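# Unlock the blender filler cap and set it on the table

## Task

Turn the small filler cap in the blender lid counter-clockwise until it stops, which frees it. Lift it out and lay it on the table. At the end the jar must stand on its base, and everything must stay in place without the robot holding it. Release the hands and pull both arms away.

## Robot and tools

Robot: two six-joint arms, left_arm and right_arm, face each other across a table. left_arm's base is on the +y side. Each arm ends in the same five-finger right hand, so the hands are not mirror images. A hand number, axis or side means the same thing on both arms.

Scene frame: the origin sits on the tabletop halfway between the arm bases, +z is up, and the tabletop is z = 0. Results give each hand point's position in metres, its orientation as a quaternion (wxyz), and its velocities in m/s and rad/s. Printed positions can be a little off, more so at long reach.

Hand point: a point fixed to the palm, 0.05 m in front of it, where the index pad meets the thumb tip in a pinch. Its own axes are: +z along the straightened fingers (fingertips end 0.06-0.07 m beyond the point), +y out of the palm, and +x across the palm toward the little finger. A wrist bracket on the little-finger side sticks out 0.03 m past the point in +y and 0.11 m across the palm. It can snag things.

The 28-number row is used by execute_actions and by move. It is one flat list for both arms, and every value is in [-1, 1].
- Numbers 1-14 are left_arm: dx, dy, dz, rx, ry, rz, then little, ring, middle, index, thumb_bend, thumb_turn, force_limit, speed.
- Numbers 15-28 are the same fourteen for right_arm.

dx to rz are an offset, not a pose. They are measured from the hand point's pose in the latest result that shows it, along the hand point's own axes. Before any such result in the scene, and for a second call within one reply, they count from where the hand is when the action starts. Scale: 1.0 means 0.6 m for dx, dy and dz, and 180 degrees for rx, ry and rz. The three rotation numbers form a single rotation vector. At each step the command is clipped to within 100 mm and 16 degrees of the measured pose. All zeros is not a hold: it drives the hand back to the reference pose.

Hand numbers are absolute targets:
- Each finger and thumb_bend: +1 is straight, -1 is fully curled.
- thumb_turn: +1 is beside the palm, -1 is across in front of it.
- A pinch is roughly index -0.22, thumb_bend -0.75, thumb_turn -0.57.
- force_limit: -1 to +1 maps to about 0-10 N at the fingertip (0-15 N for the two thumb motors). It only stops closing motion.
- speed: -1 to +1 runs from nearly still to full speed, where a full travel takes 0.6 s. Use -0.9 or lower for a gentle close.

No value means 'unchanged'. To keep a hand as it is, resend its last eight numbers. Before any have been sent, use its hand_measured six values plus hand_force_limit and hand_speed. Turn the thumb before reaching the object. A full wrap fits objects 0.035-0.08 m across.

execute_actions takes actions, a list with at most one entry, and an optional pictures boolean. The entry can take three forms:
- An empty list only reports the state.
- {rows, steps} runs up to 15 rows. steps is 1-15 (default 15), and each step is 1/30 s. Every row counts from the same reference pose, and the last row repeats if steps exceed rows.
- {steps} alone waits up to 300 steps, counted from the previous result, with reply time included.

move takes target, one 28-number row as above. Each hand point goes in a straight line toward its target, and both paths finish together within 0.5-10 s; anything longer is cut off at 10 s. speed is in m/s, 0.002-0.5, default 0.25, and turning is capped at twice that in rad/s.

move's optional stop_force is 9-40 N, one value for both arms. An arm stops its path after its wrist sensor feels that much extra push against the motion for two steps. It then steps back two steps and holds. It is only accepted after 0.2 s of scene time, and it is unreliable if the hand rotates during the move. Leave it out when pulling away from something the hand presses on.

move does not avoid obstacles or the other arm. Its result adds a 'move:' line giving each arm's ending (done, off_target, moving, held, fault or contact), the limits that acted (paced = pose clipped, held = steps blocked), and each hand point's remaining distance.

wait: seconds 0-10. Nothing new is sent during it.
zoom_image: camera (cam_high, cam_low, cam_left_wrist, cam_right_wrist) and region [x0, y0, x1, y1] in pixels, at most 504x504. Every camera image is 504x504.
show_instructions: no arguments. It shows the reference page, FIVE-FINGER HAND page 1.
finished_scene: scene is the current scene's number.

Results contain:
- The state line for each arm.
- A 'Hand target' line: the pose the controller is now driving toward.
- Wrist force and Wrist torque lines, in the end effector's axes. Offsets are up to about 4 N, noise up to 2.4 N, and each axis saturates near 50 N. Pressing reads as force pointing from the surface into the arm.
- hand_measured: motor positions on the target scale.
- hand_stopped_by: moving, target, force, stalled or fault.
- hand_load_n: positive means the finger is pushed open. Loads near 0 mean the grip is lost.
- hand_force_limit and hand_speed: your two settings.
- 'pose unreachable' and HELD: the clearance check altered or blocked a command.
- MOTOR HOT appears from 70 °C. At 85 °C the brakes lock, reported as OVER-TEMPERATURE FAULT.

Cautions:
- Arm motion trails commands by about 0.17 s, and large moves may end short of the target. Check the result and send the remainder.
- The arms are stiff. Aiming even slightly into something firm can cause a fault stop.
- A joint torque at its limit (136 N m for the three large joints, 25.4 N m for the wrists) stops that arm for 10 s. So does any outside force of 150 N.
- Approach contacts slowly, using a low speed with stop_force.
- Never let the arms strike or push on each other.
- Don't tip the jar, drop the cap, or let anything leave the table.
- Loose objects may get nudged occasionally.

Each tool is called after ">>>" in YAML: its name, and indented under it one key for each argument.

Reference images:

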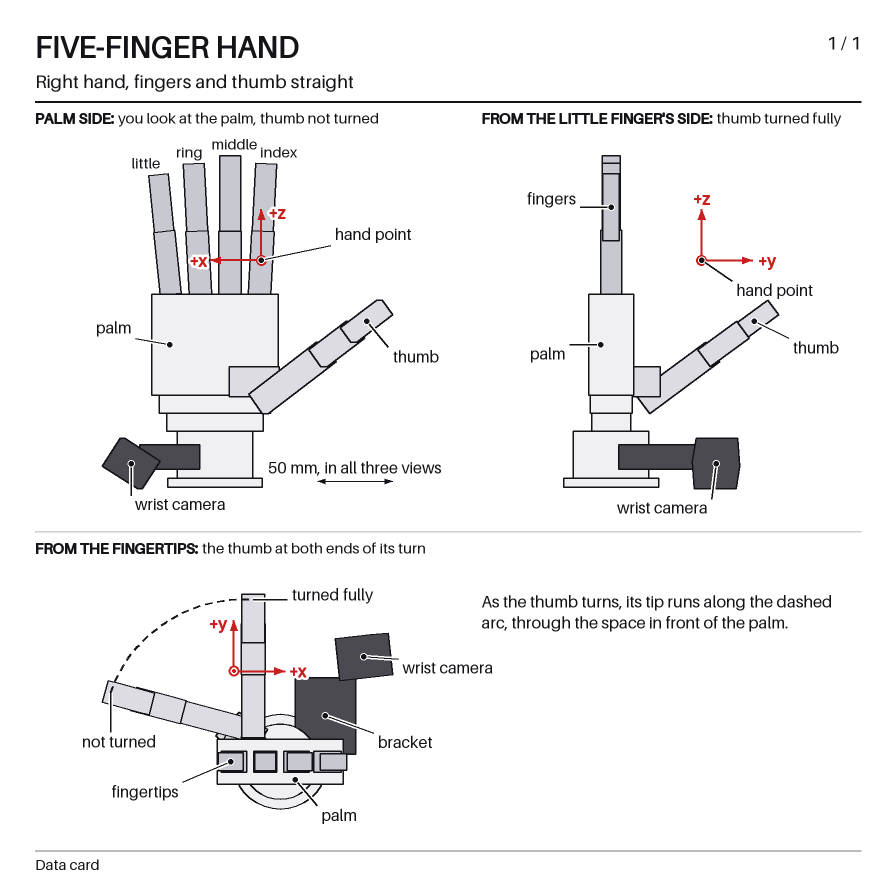

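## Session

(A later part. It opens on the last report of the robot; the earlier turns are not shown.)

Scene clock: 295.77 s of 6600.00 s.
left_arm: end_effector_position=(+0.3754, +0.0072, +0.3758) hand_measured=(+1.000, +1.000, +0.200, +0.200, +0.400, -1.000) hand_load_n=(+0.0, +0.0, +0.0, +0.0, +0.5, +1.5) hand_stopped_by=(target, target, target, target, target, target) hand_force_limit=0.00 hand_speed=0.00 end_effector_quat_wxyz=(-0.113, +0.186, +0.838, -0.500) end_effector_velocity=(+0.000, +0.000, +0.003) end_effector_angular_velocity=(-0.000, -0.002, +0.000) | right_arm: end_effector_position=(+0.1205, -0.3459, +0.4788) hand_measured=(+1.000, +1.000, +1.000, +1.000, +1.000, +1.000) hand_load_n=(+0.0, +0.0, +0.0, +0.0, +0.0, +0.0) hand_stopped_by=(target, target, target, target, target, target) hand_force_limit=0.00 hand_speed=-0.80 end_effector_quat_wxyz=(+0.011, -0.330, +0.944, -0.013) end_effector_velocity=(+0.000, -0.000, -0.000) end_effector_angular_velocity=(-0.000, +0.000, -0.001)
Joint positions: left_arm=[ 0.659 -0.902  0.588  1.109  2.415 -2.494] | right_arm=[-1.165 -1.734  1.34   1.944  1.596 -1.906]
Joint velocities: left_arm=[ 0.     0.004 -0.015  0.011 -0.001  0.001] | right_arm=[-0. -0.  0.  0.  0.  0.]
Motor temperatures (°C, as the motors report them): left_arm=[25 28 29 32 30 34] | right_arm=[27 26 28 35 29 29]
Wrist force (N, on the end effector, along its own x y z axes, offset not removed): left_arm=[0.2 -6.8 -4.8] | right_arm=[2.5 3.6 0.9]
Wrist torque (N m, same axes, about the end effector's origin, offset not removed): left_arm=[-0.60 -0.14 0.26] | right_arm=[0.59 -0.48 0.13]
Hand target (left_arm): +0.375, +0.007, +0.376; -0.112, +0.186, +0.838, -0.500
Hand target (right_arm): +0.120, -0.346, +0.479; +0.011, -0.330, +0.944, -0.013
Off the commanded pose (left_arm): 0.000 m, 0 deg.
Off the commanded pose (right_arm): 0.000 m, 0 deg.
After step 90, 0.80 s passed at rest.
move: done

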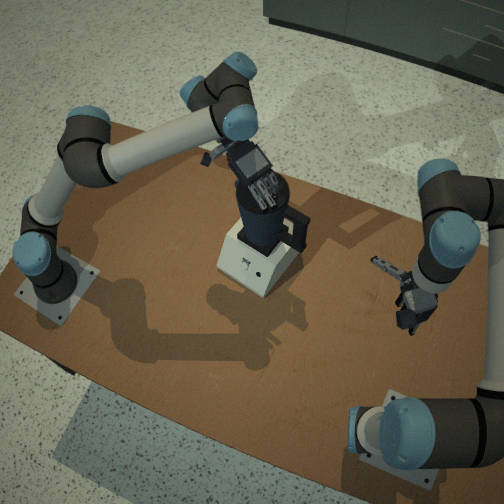

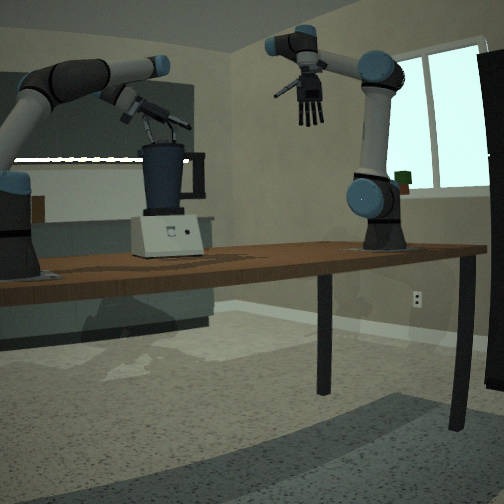

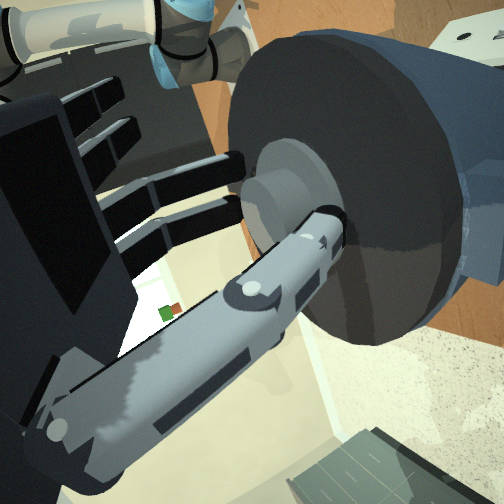

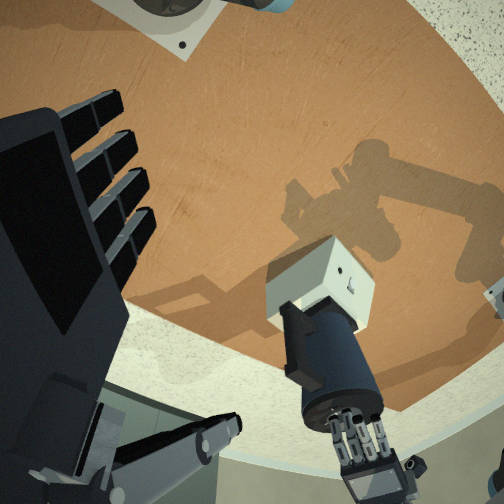

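>>> move:
  target: [0,0.0048,-0.0126,0,0,0, 1,1,0.2,0.2,0.3,-1,-0.6,-0.8, 0,0,0,0,0,0, 1,1,1,1,1,1,0,-0.8]
  speed: 0.015

>>> move:
  target: [0,0,0,0,0,0, 1,1,0.2,0.2,-0.4,-1,-0.8,-0.85, 0,0,0,0,0,0, 1,1,1,1,1,1,0,-0.8]
  speed: 0.015

>>> zoom_image:
  camera: "cam_low"
  region: [130, 90, 200, 160]

Scene clock: 306.27 s of 6600.00 s.
left_arm: end_effector_position=(+0.3786, +0.0142, +0.3768) hand_measured=(+1.000, +1.000, +0.200, +0.200, +0.300, -1.000) hand_load_n=(+0.0, +0.0, +0.0, +0.0, +0.0, +0.0) hand_stopped_by=(target, target, target, target, target, target) hand_force_limit=-0.60 hand_speed=-0.80 end_effector_quat_wxyz=(-0.112, +0.186, +0.838, -0.500) end_effector_velocity=(+0.001, +0.002, +0.000) end_effector_angular_velocity=(-0.001, -0.001, -0.000) | right_arm: end_effector_position=(+0.1205, -0.3459, +0.4788) hand_measured=(+1.000, +1.000, +1.000, +1.000, +1.000, +1.000) hand_load_n=(+0.0, +0.0, +0.0, +0.0, +0.0, +0.0) hand_stopped_by=(target, target, target, target, target, target) hand_force_limit=0.00 hand_speed=-0.80 end_effector_quat_wxyz=(+0.011, -0.330, +0.944, -0.013) end_effector_velocity=(-0.000, +0.001, -0.000) end_effector_angular_velocity=(+0.001, -0.002, +0.003)
Joint positions: left_arm=[ 0.671 -0.909  0.599  1.114  2.423 -2.481] | right_arm=[-1.165 -1.734  1.34   1.944  1.596 -1.906]
Joint velocities: left_arm=[ 0.003 -0.002  0.003  0.     0.003  0.004] | right_arm=[ 0.003  0.    -0.    -0.002 -0.     0.   ]
Motor temperatures (°C, as the motors report them): left_arm=[25 28 29 32 30 34] | right_arm=[27 26 28 35 29 29]
Wrist force (N, on the end effector, along its own x y z axes, offset not removed): left_arm=[2.3 -0.8 2.3] | right_arm=[2.0 2.8 1.1]
Wrist torque (N m, same axes, about the end effector's origin, offset not removed): left_arm=[0.11 -0.62 0.04] | right_arm=[0.34 -0.39 0.16]
Hand target (left_arm): +0.379, +0.014, +0.377; -0.112, +0.186, +0.838, -0.500
Hand target (right_arm): +0.120, -0.346, +0.479; +0.011, -0.330, +0.944, -0.013
Off the commanded pose (left_arm): 0.000 m, 0 deg.
Off the commanded pose (right_arm): 0.000 m, 0 deg.
After step 90, 6.67 s passed at rest.
move: done

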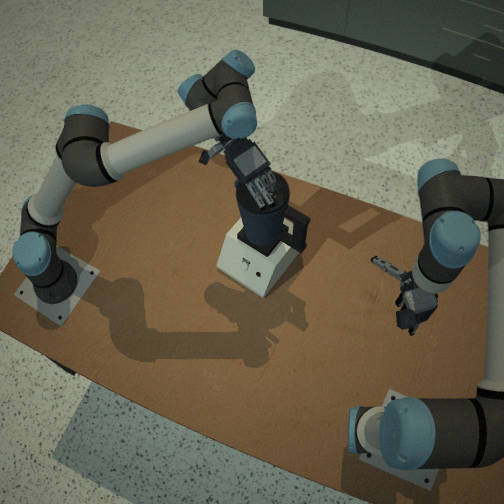

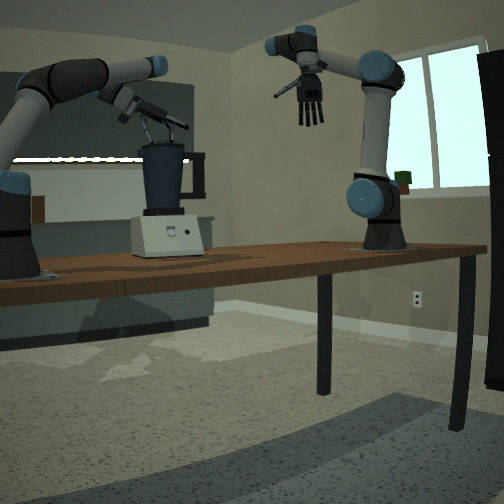

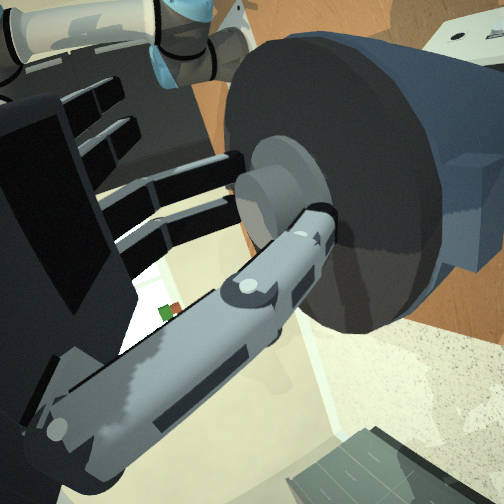

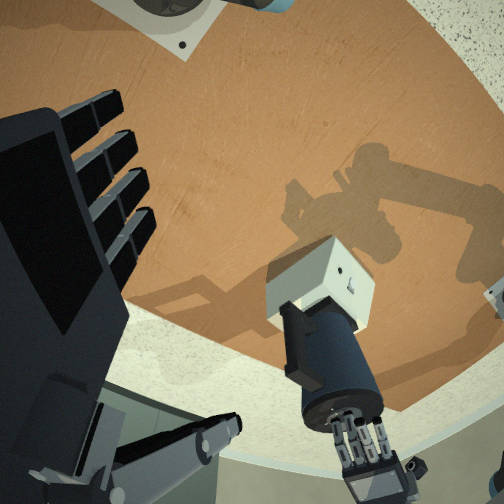

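Scene clock: 309.27 s of 6600.00 s.
left_arm: end_effector_position=(+0.3787, +0.0142, +0.3768) hand_measured=(+1.000, +1.000, +0.200, +0.200, -0.134, -1.000) hand_load_n=(+0.0, +0.0, +0.0, +0.0, +1.5, +0.0) hand_stopped_by=(target, target, target, target, force, target) hand_force_limit=-0.80 hand_speed=-0.85 end_effector_quat_wxyz=(-0.112, +0.186, +0.838, -0.500) end_effector_velocity=(+0.000, -0.000, +0.001) end_effector_angular_velocity=(-0.003, -0.002, -0.000) | right_arm: end_effector_position=(+0.1205, -0.3459, +0.4788) hand_measured=(+1.000, +1.000, +1.000, +1.000, +1.000, +1.000) hand_load_n=(+0.0, +0.0, +0.0, +0.0, +0.0, +0.0) hand_stopped_by=(target, target, target, target, target, target) hand_force_limit=0.00 hand_speed=-0.80 end_effector_quat_wxyz=(+0.011, -0.330, +0.944, -0.013) end_effector_velocity=(+0.001, -0.000, -0.000) end_effector_angular_velocity=(+0.000, +0.000, -0.002)
Joint positions: left_arm=[ 0.671 -0.909  0.599  1.114  2.423 -2.481] | right_arm=[-1.165 -1.734  1.34   1.944  1.596 -1.906]
Joint velocities: left_arm=[-0.    -0.001 -0.001 -0.001 -0.     0.001] | right_arm=[-0.002  0.     0.    -0.    -0.     0.   ]
Motor temperatures (°C, as the motors report them): left_arm=[25 28 29 32 30 34] | right_arm=[27 26 28 35 29 29]
Wrist force (N, on the end effector, along its own x y z axes, offset not removed): left_arm=[1.0 1.0 -2.3] | right_arm=[3.3 2.2 0.2]
Wrist torque (N m, same axes, about the end effector's origin, offset not removed): left_arm=[0.15 -0.14 0.14] | right_arm=[0.46 -0.60 0.20]
Hand target (left_arm): +0.379, +0.014, +0.377; -0.112, +0.186, +0.838, -0.500
Hand target (right_arm): +0.120, -0.346, +0.479; +0.011, -0.330, +0.944, -0.013
Off the commanded pose (left_arm): 0.000 m, 0 deg.
Off the commanded pose (right_arm): 0.000 m, 0 deg.
move: done

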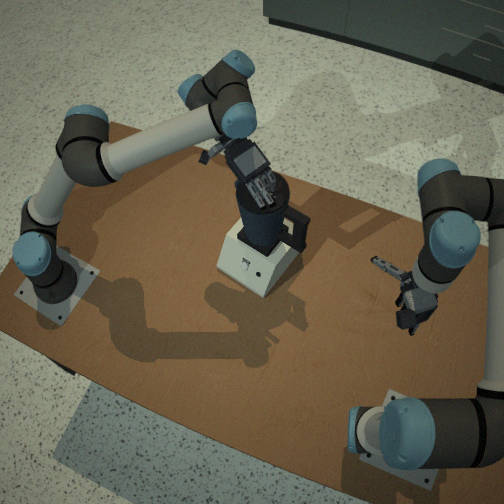

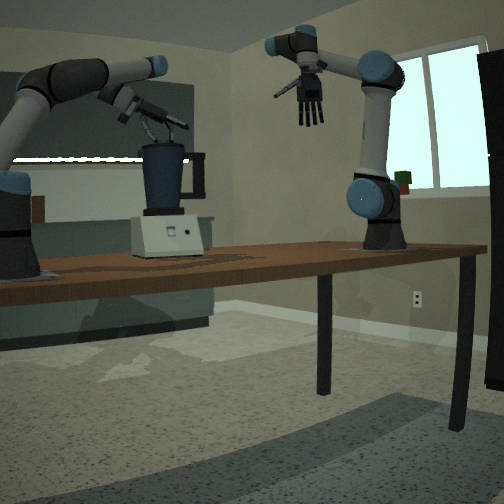

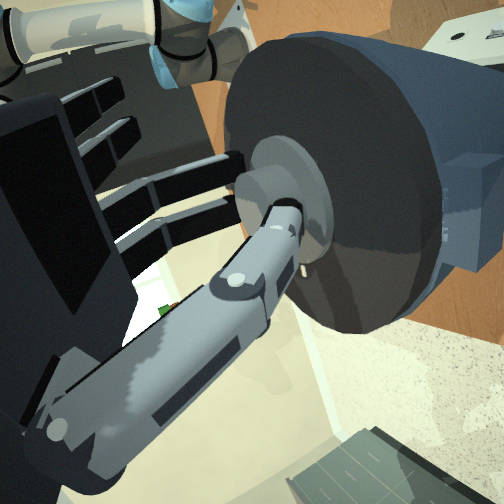

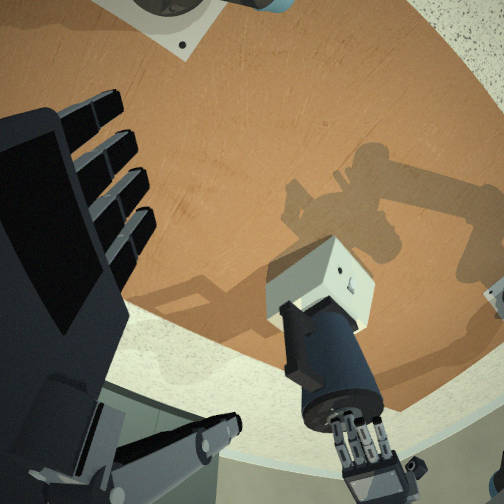

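Region (130, 90, 200, 160) of cam_low's 504x504 image, scaled by 7.200, with more detail than that image has.

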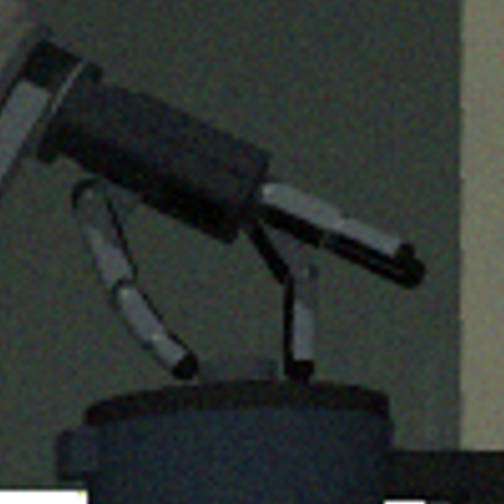

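>>> move:
  target: [0,0.0118,0.0063,0,0,0, 1,1,0.2,0.2,-0.08,-1,-0.8,-0.5, 0,0,0,0,0,0, 1,1,1,1,1,1,0,-0.8]
  speed: 0.004
  stop_force: 9

>>> zoom_image:
  camera: "cam_low"
  region: [130, 90, 200, 160]

Scene clock: 315.60 s of 6600.00 s.
left_arm: end_effector_position=(+0.3786, +0.0141, +0.3726) hand_measured=(+1.000, +1.000, +0.200, +0.200, -0.080, -1.000) hand_load_n=(+0.0, +0.0, +0.5, +0.0, +0.0, +0.0) hand_stopped_by=(target, target, target, target, target, target) hand_force_limit=-0.80 hand_speed=-0.50 end_effector_quat_wxyz=(-0.112, +0.186, +0.838, -0.500) end_effector_velocity=(-0.001, -0.000, +0.002) end_effector_angular_velocity=(+0.002, +0.001, -0.002) | right_arm: end_effector_position=(+0.1205, -0.3459, +0.4788) hand_measured=(+1.000, +1.000, +1.000, +1.000, +1.000, +1.000) hand_load_n=(+0.0, +0.0, +0.0, +0.0, +0.0, +0.0) hand_stopped_by=(target, target, target, target, target, target) hand_force_limit=0.00 hand_speed=-0.80 end_effector_quat_wxyz=(+0.011, -0.330, +0.944, -0.013) end_effector_velocity=(-0.000, +0.000, +0.000) end_effector_angular_velocity=(+0.000, -0.000, +0.001)
Joint positions: left_arm=[ 0.671 -0.915  0.619  1.099  2.423 -2.481] | right_arm=[-1.165 -1.734  1.34   1.944  1.596 -1.906]
Joint velocities: left_arm=[-0.002  0.002 -0.008  0.009  0.     0.   ] | right_arm=[ 0.001  0.    -0.     0.    -0.     0.   ]
Motor temperatures (°C, as the motors report them): left_arm=[25 28 29 32 30 34] | right_arm=[27 26 28 35 29 29]
Wrist force (N, on the end effector, along its own x y z axes, offset not removed): left_arm=[0.4 -10.5 -5.1] | right_arm=[3.6 1.7 0.6]
Wrist torque (N m, same axes, about the end effector's origin, offset not removed): left_arm=[0.33 0.11 0.01] | right_arm=[0.25 -0.66 0.15]
Hand target (left_arm): +0.379, +0.014, +0.373; -0.112, +0.186, +0.838, -0.500
Hand target (right_arm): +0.120, -0.346, +0.479; +0.011, -0.330, +0.944, -0.013
Off the commanded pose (left_arm): 0.004 m, 0 deg.
Off the commanded pose (right_arm): 0.000 m, 0 deg.
After step 90, 1.87 s passed at rest.
move: contact (left_arm)

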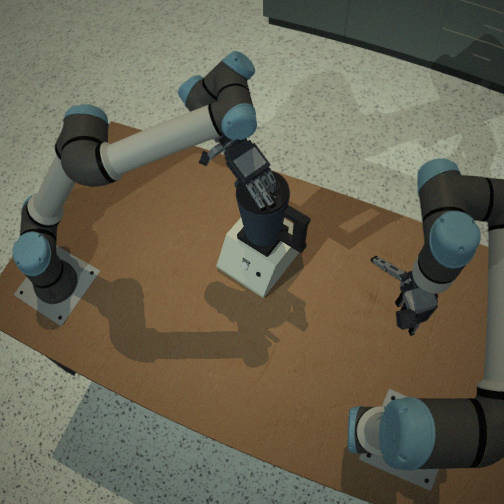

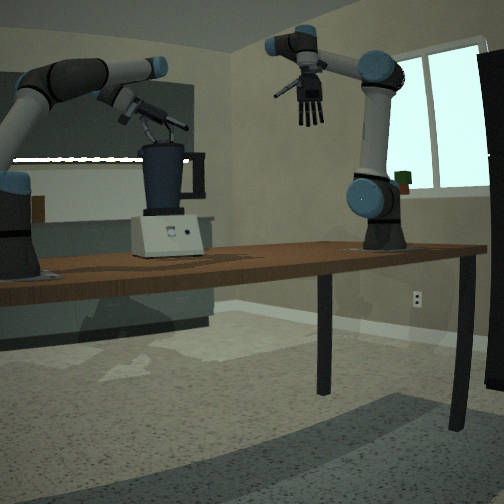

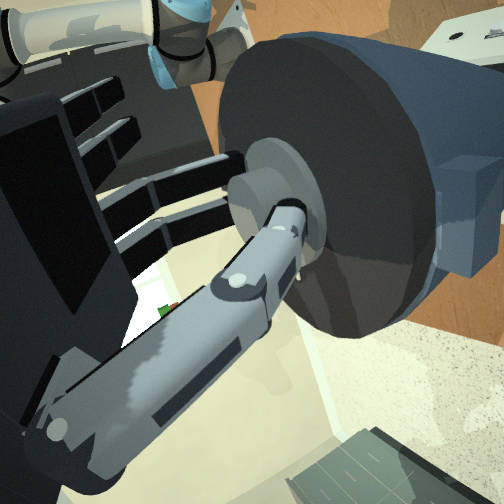

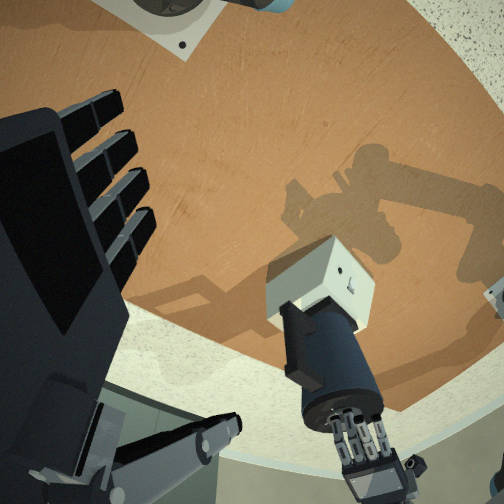

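Region (130, 90, 200, 160) of cam_low's 504x504 image, scaled by 7.200, with more detail than that image has.

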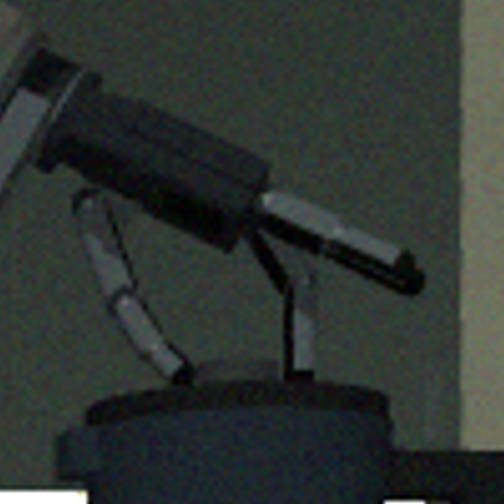

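>>> move:
  target: [0,-0.006,0.0025,0,0,0, 1,1,0.2,0.2,0.08,-1,-0.8,0, 0,0,0,0,0,0, 1,1,1,1,1,1,0,-0.8]
  speed: 0.006

>>> move:
  target: [0,0,0,0,0,0, 1,1,-0.3,-0.3,-0.4,-1,-0.7,-0.9, 0,0,0,0,0,0, 1,1,1,1,1,1,0,-0.8]
  speed: 0.006

>>> zoom_image:
  camera: "cam_low"
  region: [130, 90, 200, 160]

Scene clock: 321.90 s of 6600.00 s.
left_arm: end_effector_position=(+0.3774, +0.0116, +0.3750) hand_measured=(+1.000, +1.000, +0.200, +0.200, +0.080, -1.000) hand_load_n=(+0.0, +0.0, +0.0, +0.0, +0.0, +0.0) hand_stopped_by=(target, target, target, target, target, target) hand_force_limit=-0.80 hand_speed=0.00 end_effector_quat_wxyz=(-0.112, +0.186, +0.838, -0.500) end_effector_velocity=(-0.000, -0.001, +0.001) end_effector_angular_velocity=(+0.000, -0.000, -0.000) | right_arm: end_effector_position=(+0.1205, -0.3459, +0.4788) hand_measured=(+1.000, +1.000, +1.000, +1.000, +1.000, +1.000) hand_load_n=(+0.0, +0.0, +0.0, +0.0, +0.0, +0.0) hand_stopped_by=(target, target, target, target, target, target) hand_force_limit=0.00 hand_speed=-0.80 end_effector_quat_wxyz=(+0.011, -0.330, +0.944, -0.013) end_effector_velocity=(-0.001, +0.000, +0.000) end_effector_angular_velocity=(-0.001, +0.002, +0.002)
Joint positions: left_arm=[ 0.667 -0.909  0.602  1.106  2.42  -2.486] | right_arm=[-1.165 -1.734  1.34   1.944  1.596 -1.906]
Joint velocities: left_arm=[-0.002  0.003 -0.008  0.004 -0.001 -0.002] | right_arm=[ 0.002  0.     0.     0.001 -0.    -0.   ]
Motor temperatures (°C, as the motors report them): left_arm=[25 28 29 32 30 34] | right_arm=[27 26 28 35 29 29]
Wrist force (N, on the end effector, along its own x y z axes, offset not removed): left_arm=[0.4 1.4 -0.5] | right_arm=[3.8 3.3 1.1]
Wrist torque (N m, same axes, about the end effector's origin, offset not removed): left_arm=[0.46 -0.17 0.04] | right_arm=[0.50 -0.68 0.25]
Hand target (left_arm): +0.377, +0.011, +0.375; -0.112, +0.186, +0.838, -0.500
Hand target (right_arm): +0.120, -0.346, +0.479; +0.011, -0.330, +0.944, -0.013
Off the commanded pose (left_arm): 0.000 m, 0 deg.
Off the commanded pose (right_arm): 0.000 m, 0 deg.
After step 90, 2.43 s passed at rest.
move: done

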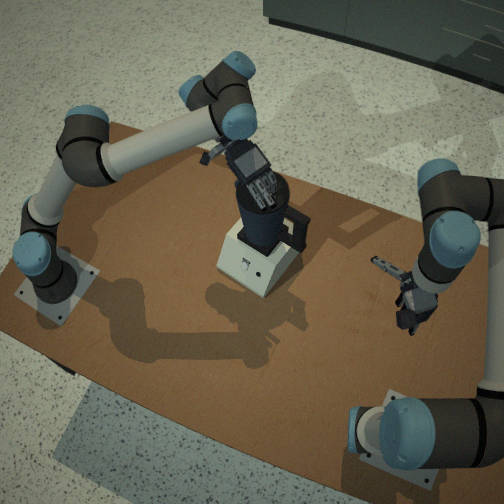

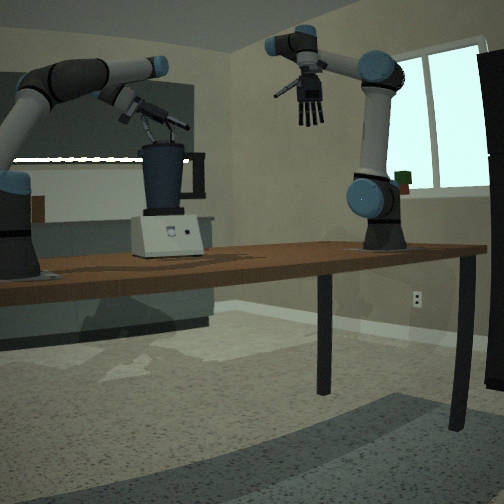

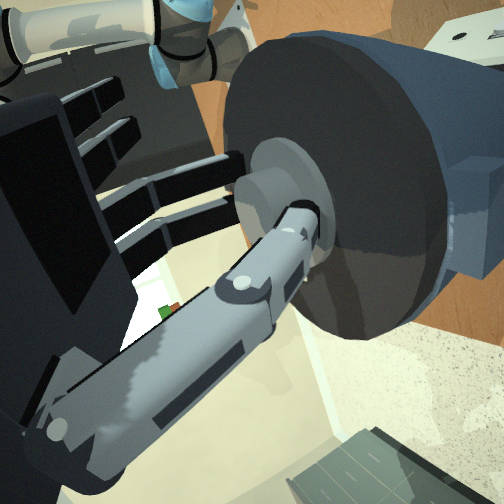

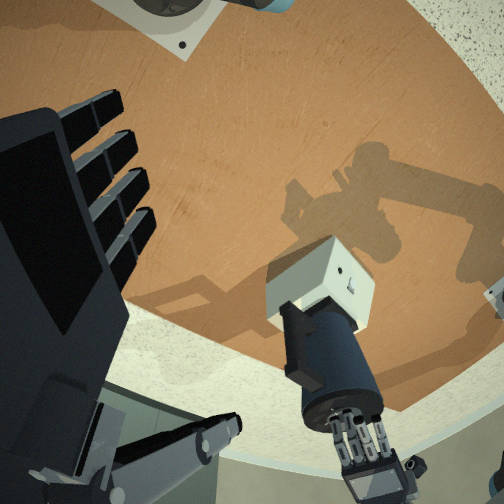

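Scene clock: 322.97 s of 6600.00 s.
left_arm: end_effector_position=(+0.3774, +0.0116, +0.3750) hand_measured=(+1.000, +1.000, +0.084, +0.090, -0.004, -1.000) hand_load_n=(+0.0, +0.0, +2.5, +2.5, +2.0, +0.0) hand_stopped_by=(target, target, force, force, force, target) hand_force_limit=-0.70 hand_speed=-0.90 end_effector_quat_wxyz=(-0.112, +0.186, +0.838, -0.500) end_effector_velocity=(-0.000, +0.000, -0.001) end_effector_angular_velocity=(+0.002, +0.002, +0.000) | right_arm: end_effector_position=(+0.1205, -0.3459, +0.4788) hand_measured=(+1.000, +1.000, +1.000, +1.000, +1.000, +1.000) hand_load_n=(+0.0, +0.0, +0.0, +0.0, +0.0, +0.0) hand_stopped_by=(target, target, target, target, target, target) hand_force_limit=0.00 hand_speed=-0.80 end_effector_quat_wxyz=(+0.011, -0.330, +0.944, -0.013) end_effector_velocity=(-0.001, +0.000, +0.000) end_effector_angular_velocity=(-0.000, +0.001, +0.002)
Joint positions: left_arm=[ 0.667 -0.909  0.602  1.106  2.42  -2.486] | right_arm=[-1.165 -1.734  1.34   1.944  1.596 -1.906]
Joint velocities: left_arm=[-0.    -0.     0.003 -0.     0.    -0.   ] | right_arm=[ 0.002 -0.    -0.     0.001  0.     0.   ]
Motor temperatures (°C, as the motors report them): left_arm=[25 28 29 32 30 34] | right_arm=[27 26 28 35 29 29]
Wrist force (N, on the end effector, along its own x y z axes, offset not removed): left_arm=[0.0 -3.7 2.1] | right_arm=[2.6 1.6 0.6]
Wrist torque (N m, same axes, about the end effector's origin, offset not removed): left_arm=[-0.03 0.03 0.11] | right_arm=[0.23 -0.43 0.06]
Hand target (left_arm): +0.377, +0.012, +0.375; -0.112, +0.186, +0.838, -0.500
Hand target (right_arm): +0.120, -0.346, +0.479; +0.011, -0.330, +0.944, -0.013
Off the commanded pose (left_arm): 0.000 m, 0 deg.
Off the commanded pose (right_arm): 0.000 m, 0 deg.
move: done

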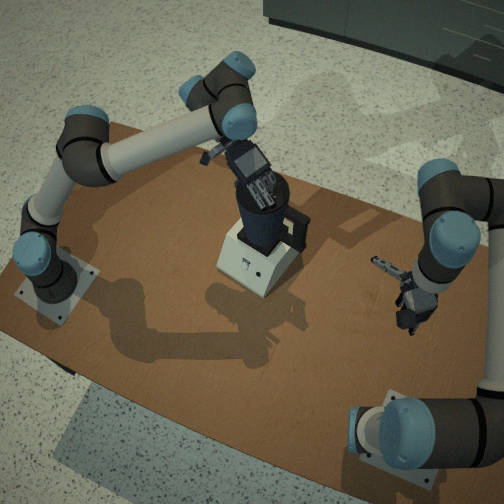

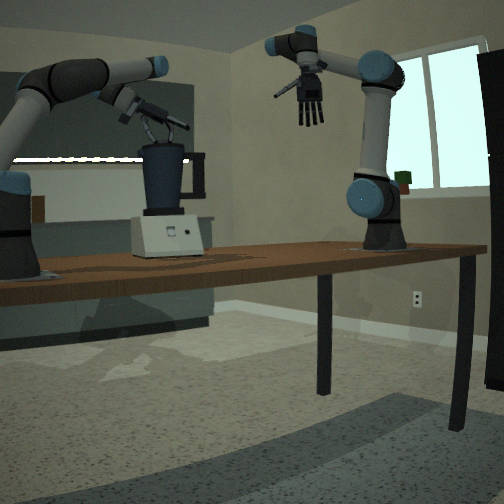

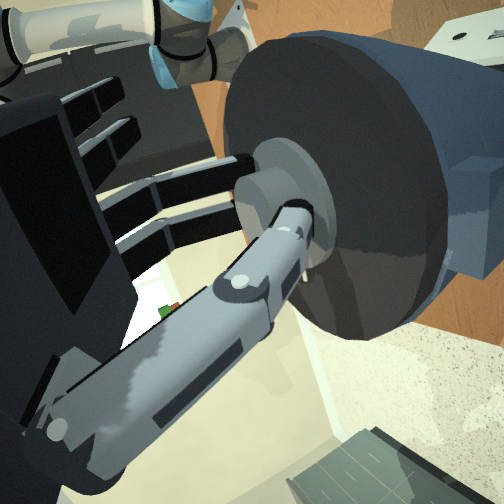

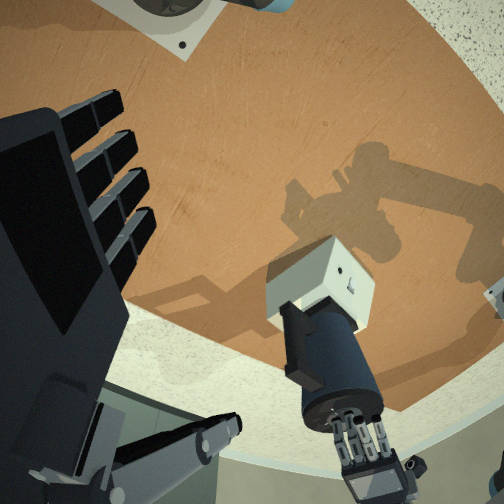

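Region (130, 90, 200, 160) of cam_low's 504x504 image, scaled by 7.200, with more detail than that image has.

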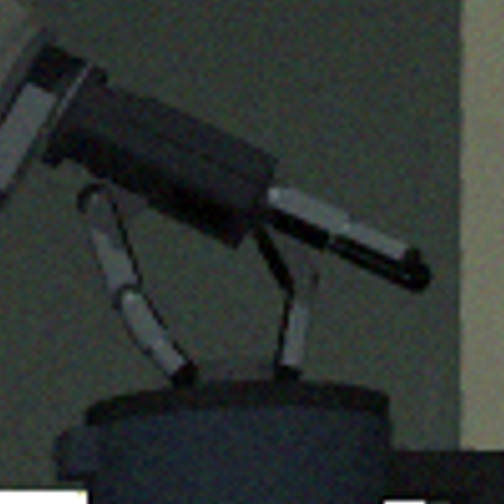

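>>> move:
  target: [0,0,0,0,0,0, 1,1,-0.4,-0.4,-0.5,-1,0.5,-0.92, 0,0,0,0,0,0, 1,1,1,1,1,1,0,-0.8]
  speed: 0.006

>>> move:
  target: [-0.0008,0.0019,-0.0036,0.0002,-0.0733,-0.0395, 1,1,-0.4,-0.4,-0.5,-1,0.5,-0.92, 0,0,0,0,0,0, 1,1,1,1,1,1,0,-0.8]
  speed: 0.06

Scene clock: 337.63 s of 6600.00 s.
left_arm: end_effector_position=(+0.3774, +0.0116, +0.3750) hand_measured=(+1.000, +1.000, +0.062, +0.066, -0.030, -1.000) hand_load_n=(+0.0, +0.0, +8.5, +8.5, +10.5, -0.5) hand_stopped_by=(target, target, force, force, force, target) hand_force_limit=0.50 hand_speed=-0.92 end_effector_quat_wxyz=(-0.112, +0.186, +0.838, -0.500) end_effector_velocity=(-0.000, -0.000, +0.000) end_effector_angular_velocity=(-0.000, -0.000, -0.001) | right_arm: end_effector_position=(+0.1205, -0.3459, +0.4788) hand_measured=(+1.000, +1.000, +1.000, +1.000, +1.000, +1.000) hand_load_n=(+0.0, +0.0, +0.0, +0.0, +0.0, +0.0) hand_stopped_by=(target, target, target, target, target, target) hand_force_limit=0.00 hand_speed=-0.80 end_effector_quat_wxyz=(+0.011, -0.330, +0.944, -0.013) end_effector_velocity=(+0.000, +0.000, -0.000) end_effector_angular_velocity=(+0.000, -0.001, -0.000)
Joint positions: left_arm=[ 0.667 -0.909  0.602  1.106  2.42  -2.486] | right_arm=[-1.165 -1.734  1.34   1.944  1.596 -1.906]
Joint velocities: left_arm=[-0.    -0.     0.    -0.001 -0.     0.   ] | right_arm=[ 0.     0.     0.    -0.001  0.     0.   ]
Motor temperatures (°C, as the motors report them): left_arm=[25 28 29 32 30 34] | right_arm=[27 26 28 35 29 29]
Wrist force (N, on the end effector, along its own x y z axes, offset not removed): left_arm=[-0.5 -6.2 1.8] | right_arm=[3.0 2.8 1.1]
Wrist torque (N m, same axes, about the end effector's origin, offset not removed): left_arm=[-0.09 0.20 -0.09] | right_arm=[0.44 -0.58 0.17]
Hand target (left_arm): +0.377, +0.012, +0.375; -0.112, +0.186, +0.838, -0.500
Hand target (right_arm): +0.120, -0.346, +0.479; +0.011, -0.330, +0.944, -0.013
Off the commanded pose (left_arm): 0.000 m, 0 deg.
Off the commanded pose (right_arm): 0.000 m, 0 deg.
After step 90, 10.87 s passed at rest.
move: done

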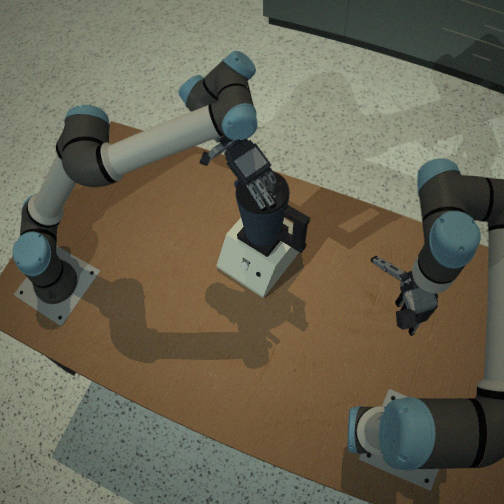

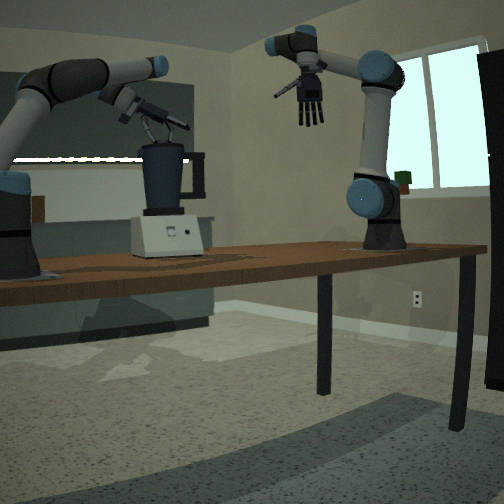

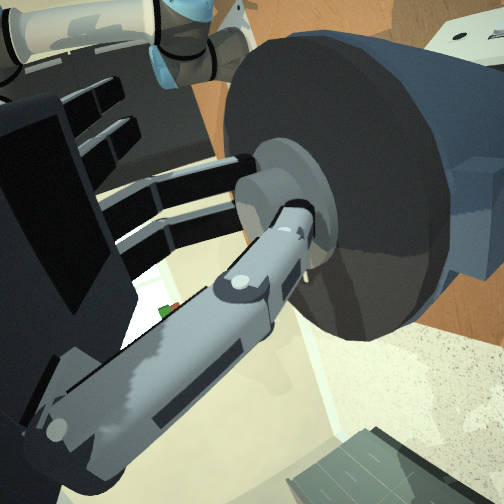

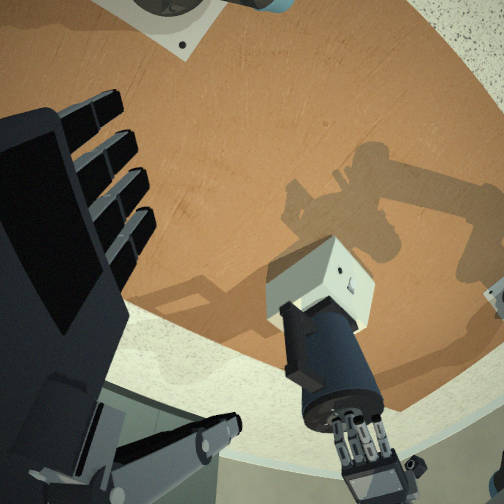

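Scene clock: 340.17 s of 6600.00 s.
left_arm: end_effector_position=(+0.3789, +0.0135, +0.3750) hand_measured=(+1.000, +1.000, +0.062, +0.066, -0.030, -1.000) hand_load_n=(+0.0, +0.0, +7.5, +8.5, +10.5, +2.5) hand_stopped_by=(target, target, force, force, force, target) hand_force_limit=0.50 hand_speed=-0.92 end_effector_quat_wxyz=(-0.047, +0.076, +0.855, -0.511) end_effector_velocity=(+0.000, -0.000, +0.001) end_effector_angular_velocity=(-0.003, -0.002, +0.015) | right_arm: end_effector_position=(+0.1205, -0.3459, +0.4788) hand_measured=(+1.000, +1.000, +1.000, +1.000, +1.000, +1.000) hand_load_n=(+0.0, +0.0, +0.0, +0.0, +0.0, +0.0) hand_stopped_by=(target, target, target, target, target, target) hand_force_limit=0.00 hand_speed=-0.80 end_effector_quat_wxyz=(+0.011, -0.330, +0.944, -0.013) end_effector_velocity=(-0.000, +0.000, -0.000) end_effector_angular_velocity=(-0.000, +0.001, +0.001)
Joint positions: left_arm=[ 0.6   -1.089  0.86   0.841  2.17  -2.768] | right_arm=[-1.165 -1.734  1.34   1.944  1.596 -1.906]
Joint velocities: left_arm=[-0.005 -0.01   0.012 -0.014 -0.017 -0.014] | right_arm=[ 0.001  0.     0.     0.    -0.    -0.   ]
Motor temperatures (°C, as the motors report them): left_arm=[25 28 29 32 30 34] | right_arm=[27 26 28 35 29 29]
Wrist force (N, on the end effector, along its own x y z axes, offset not removed): left_arm=[2.9 -9.0 4.1] | right_arm=[2.4 2.0 0.8]
Wrist torque (N m, same axes, about the end effector's origin, offset not removed): left_arm=[-0.51 0.19 -0.11] | right_arm=[0.29 -0.43 0.10]
Hand target (left_arm): +0.379, +0.014, +0.375; -0.046, +0.075, +0.855, -0.511
Hand target (right_arm): +0.120, -0.346, +0.479; +0.011, -0.330, +0.944, -0.013
Off the commanded pose (left_arm): 0.000 m, 0 deg.
Off the commanded pose (right_arm): 0.000 m, 0 deg.
move: done

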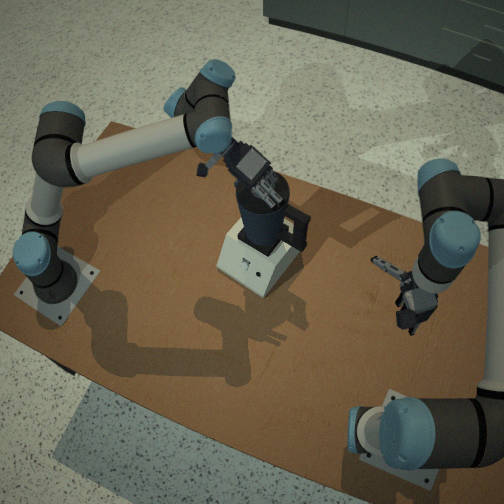

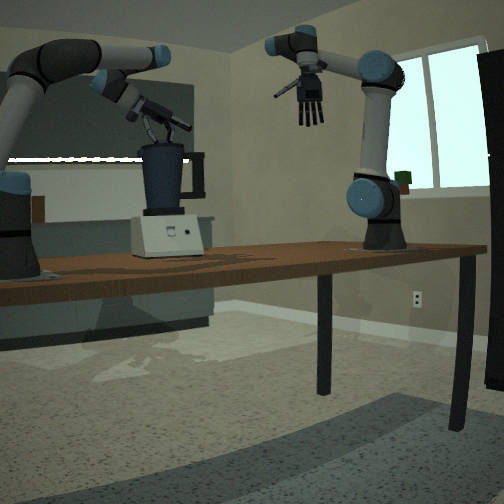

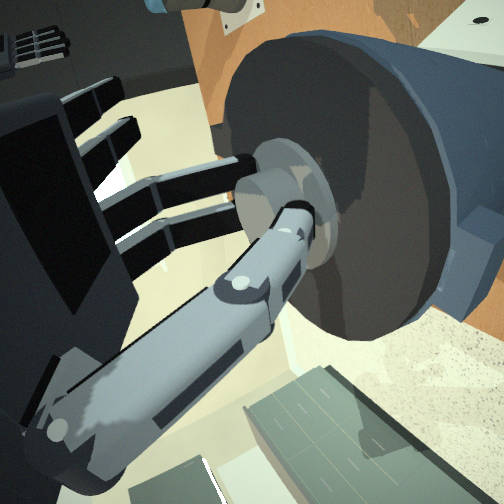

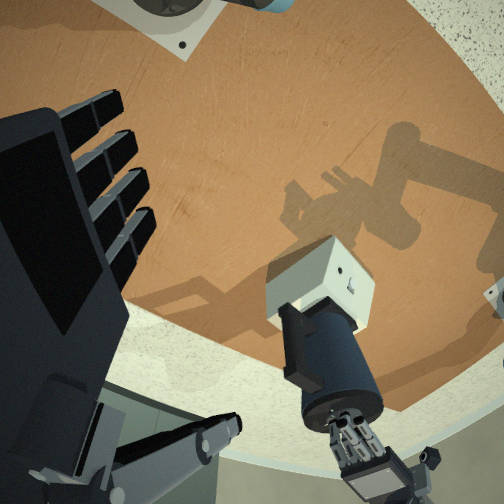

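>>> zoom_image:
  camera: "cam_right_wrist"
  region: [290, 370, 400, 470]

Region (290, 370, 400, 470) of cam_right_wrist's 504x504 image, scaled by 4.582, with more detail than that image has; it fills the top 458 rows of this view, and the rest is white.

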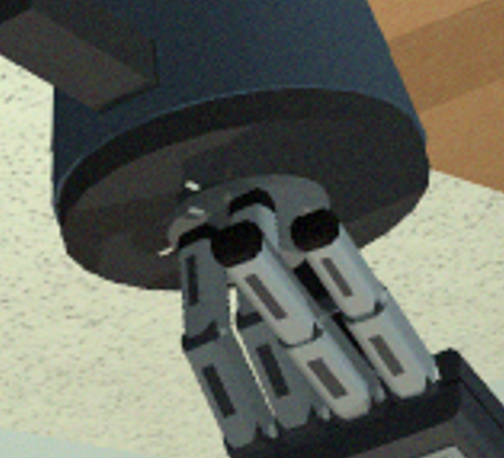

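>>> move:
  target: [-0.0003,0.0016,-0.0043,0.0004,-0.1224,-0.0658, 1,1,-0.4,-0.4,-0.5,-1,0.5,-0.92, 0,0,0,0,0,0, 1,1,1,1,1,1,0,-0.8]
  speed: 0.08

>>> zoom_image:
  camera: "cam_right_wrist"
  region: [290, 370, 400, 470]

Scene clock: 353.73 s of 6600.00 s.
left_arm: end_effector_position=(+0.3796, +0.0161, +0.3753) hand_measured=(+1.000, +1.000, +0.062, +0.066, -0.028, -1.000) hand_load_n=(+0.0, +0.0, +7.0, +8.0, +10.5, +2.0) hand_stopped_by=(target, target, force, force, force, target) hand_force_limit=0.50 hand_speed=-0.92 end_effector_quat_wxyz=(-0.065, +0.110, -0.852, +0.509) end_effector_velocity=(-0.001, -0.001, -0.000) end_effector_angular_velocity=(-0.000, -0.001, +0.014) | right_arm: end_effector_position=(+0.1205, -0.3459, +0.4788) hand_measured=(+1.000, +1.000, +1.000, +1.000, +1.000, +1.000) hand_load_n=(+0.0, +0.0, +0.0, +0.0, +0.0, +0.0) hand_stopped_by=(target, target, target, target, target, target) hand_force_limit=0.00 hand_speed=-0.80 end_effector_quat_wxyz=(+0.011, -0.330, +0.944, -0.013) end_effector_velocity=(-0.000, -0.000, +0.000) end_effector_angular_velocity=(-0.001, +0.002, -0.001)
Joint positions: left_arm=[ 0.44  -1.235  1.053  0.678  1.659 -3.096] | right_arm=[-1.165 -1.734  1.34   1.944  1.596 -1.906]
Joint velocities: left_arm=[-0.008 -0.001  0.002 -0.002 -0.019 -0.009] | right_arm=[-0.001  0.    -0.     0.002  0.    -0.   ]
Motor temperatures (°C, as the motors report them): left_arm=[25 28 29 32 30 34] | right_arm=[27 26 28 35 29 29]
Wrist force (N, on the end effector, along its own x y z axes, offset not removed): left_arm=[2.9 -7.6 -0.8] | right_arm=[2.1 2.2 0.7]
Wrist torque (N m, same axes, about the end effector's origin, offset not removed): left_arm=[-0.13 0.35 -0.31] | right_arm=[0.34 -0.36 0.14]
Hand target (left_arm): +0.380, +0.016, +0.375; +0.065, -0.111, +0.851, -0.508
Hand target (right_arm): +0.120, -0.346, +0.479; +0.011, -0.330, +0.944, -0.013
Off the commanded pose (left_arm): 0.000 m, 0 deg.
Off the commanded pose (right_arm): 0.000 m, 0 deg.
After step 90, 7.47 s passed at rest.
move: done

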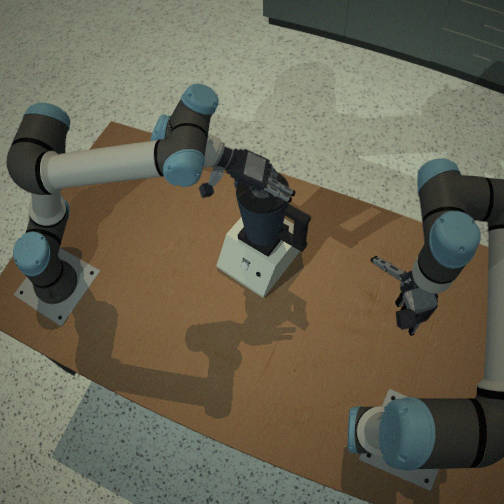

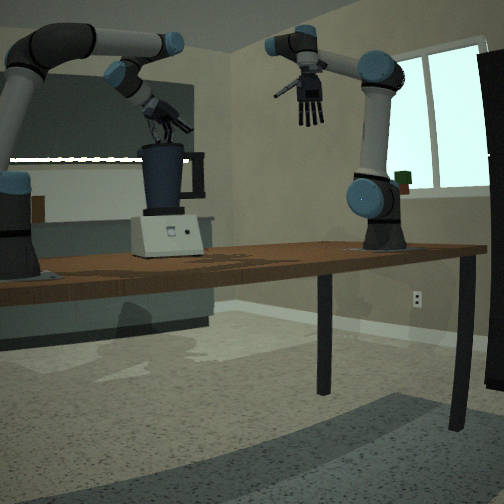

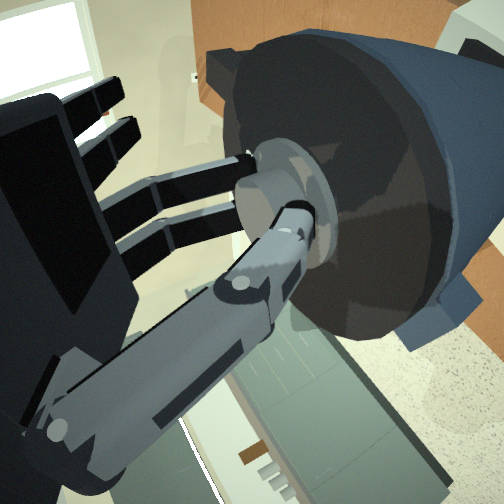

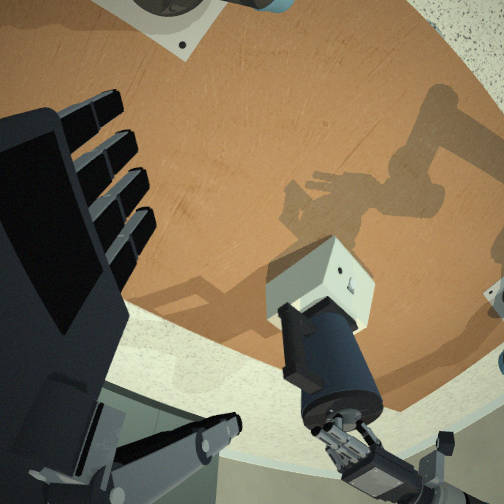

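Region (290, 370, 400, 470) of cam_right_wrist's 504x504 image, scaled by 4.582, with more detail than that image has; it fills the top 458 rows of this view, and the rest is white.

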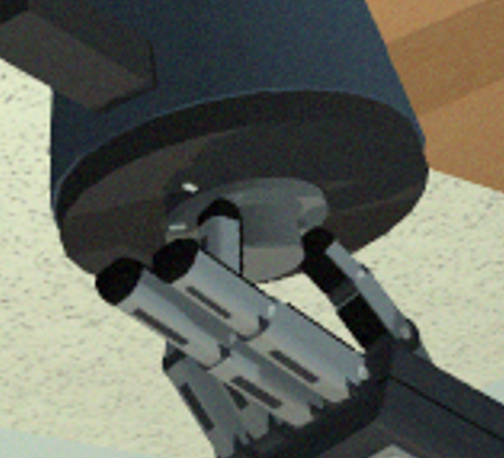

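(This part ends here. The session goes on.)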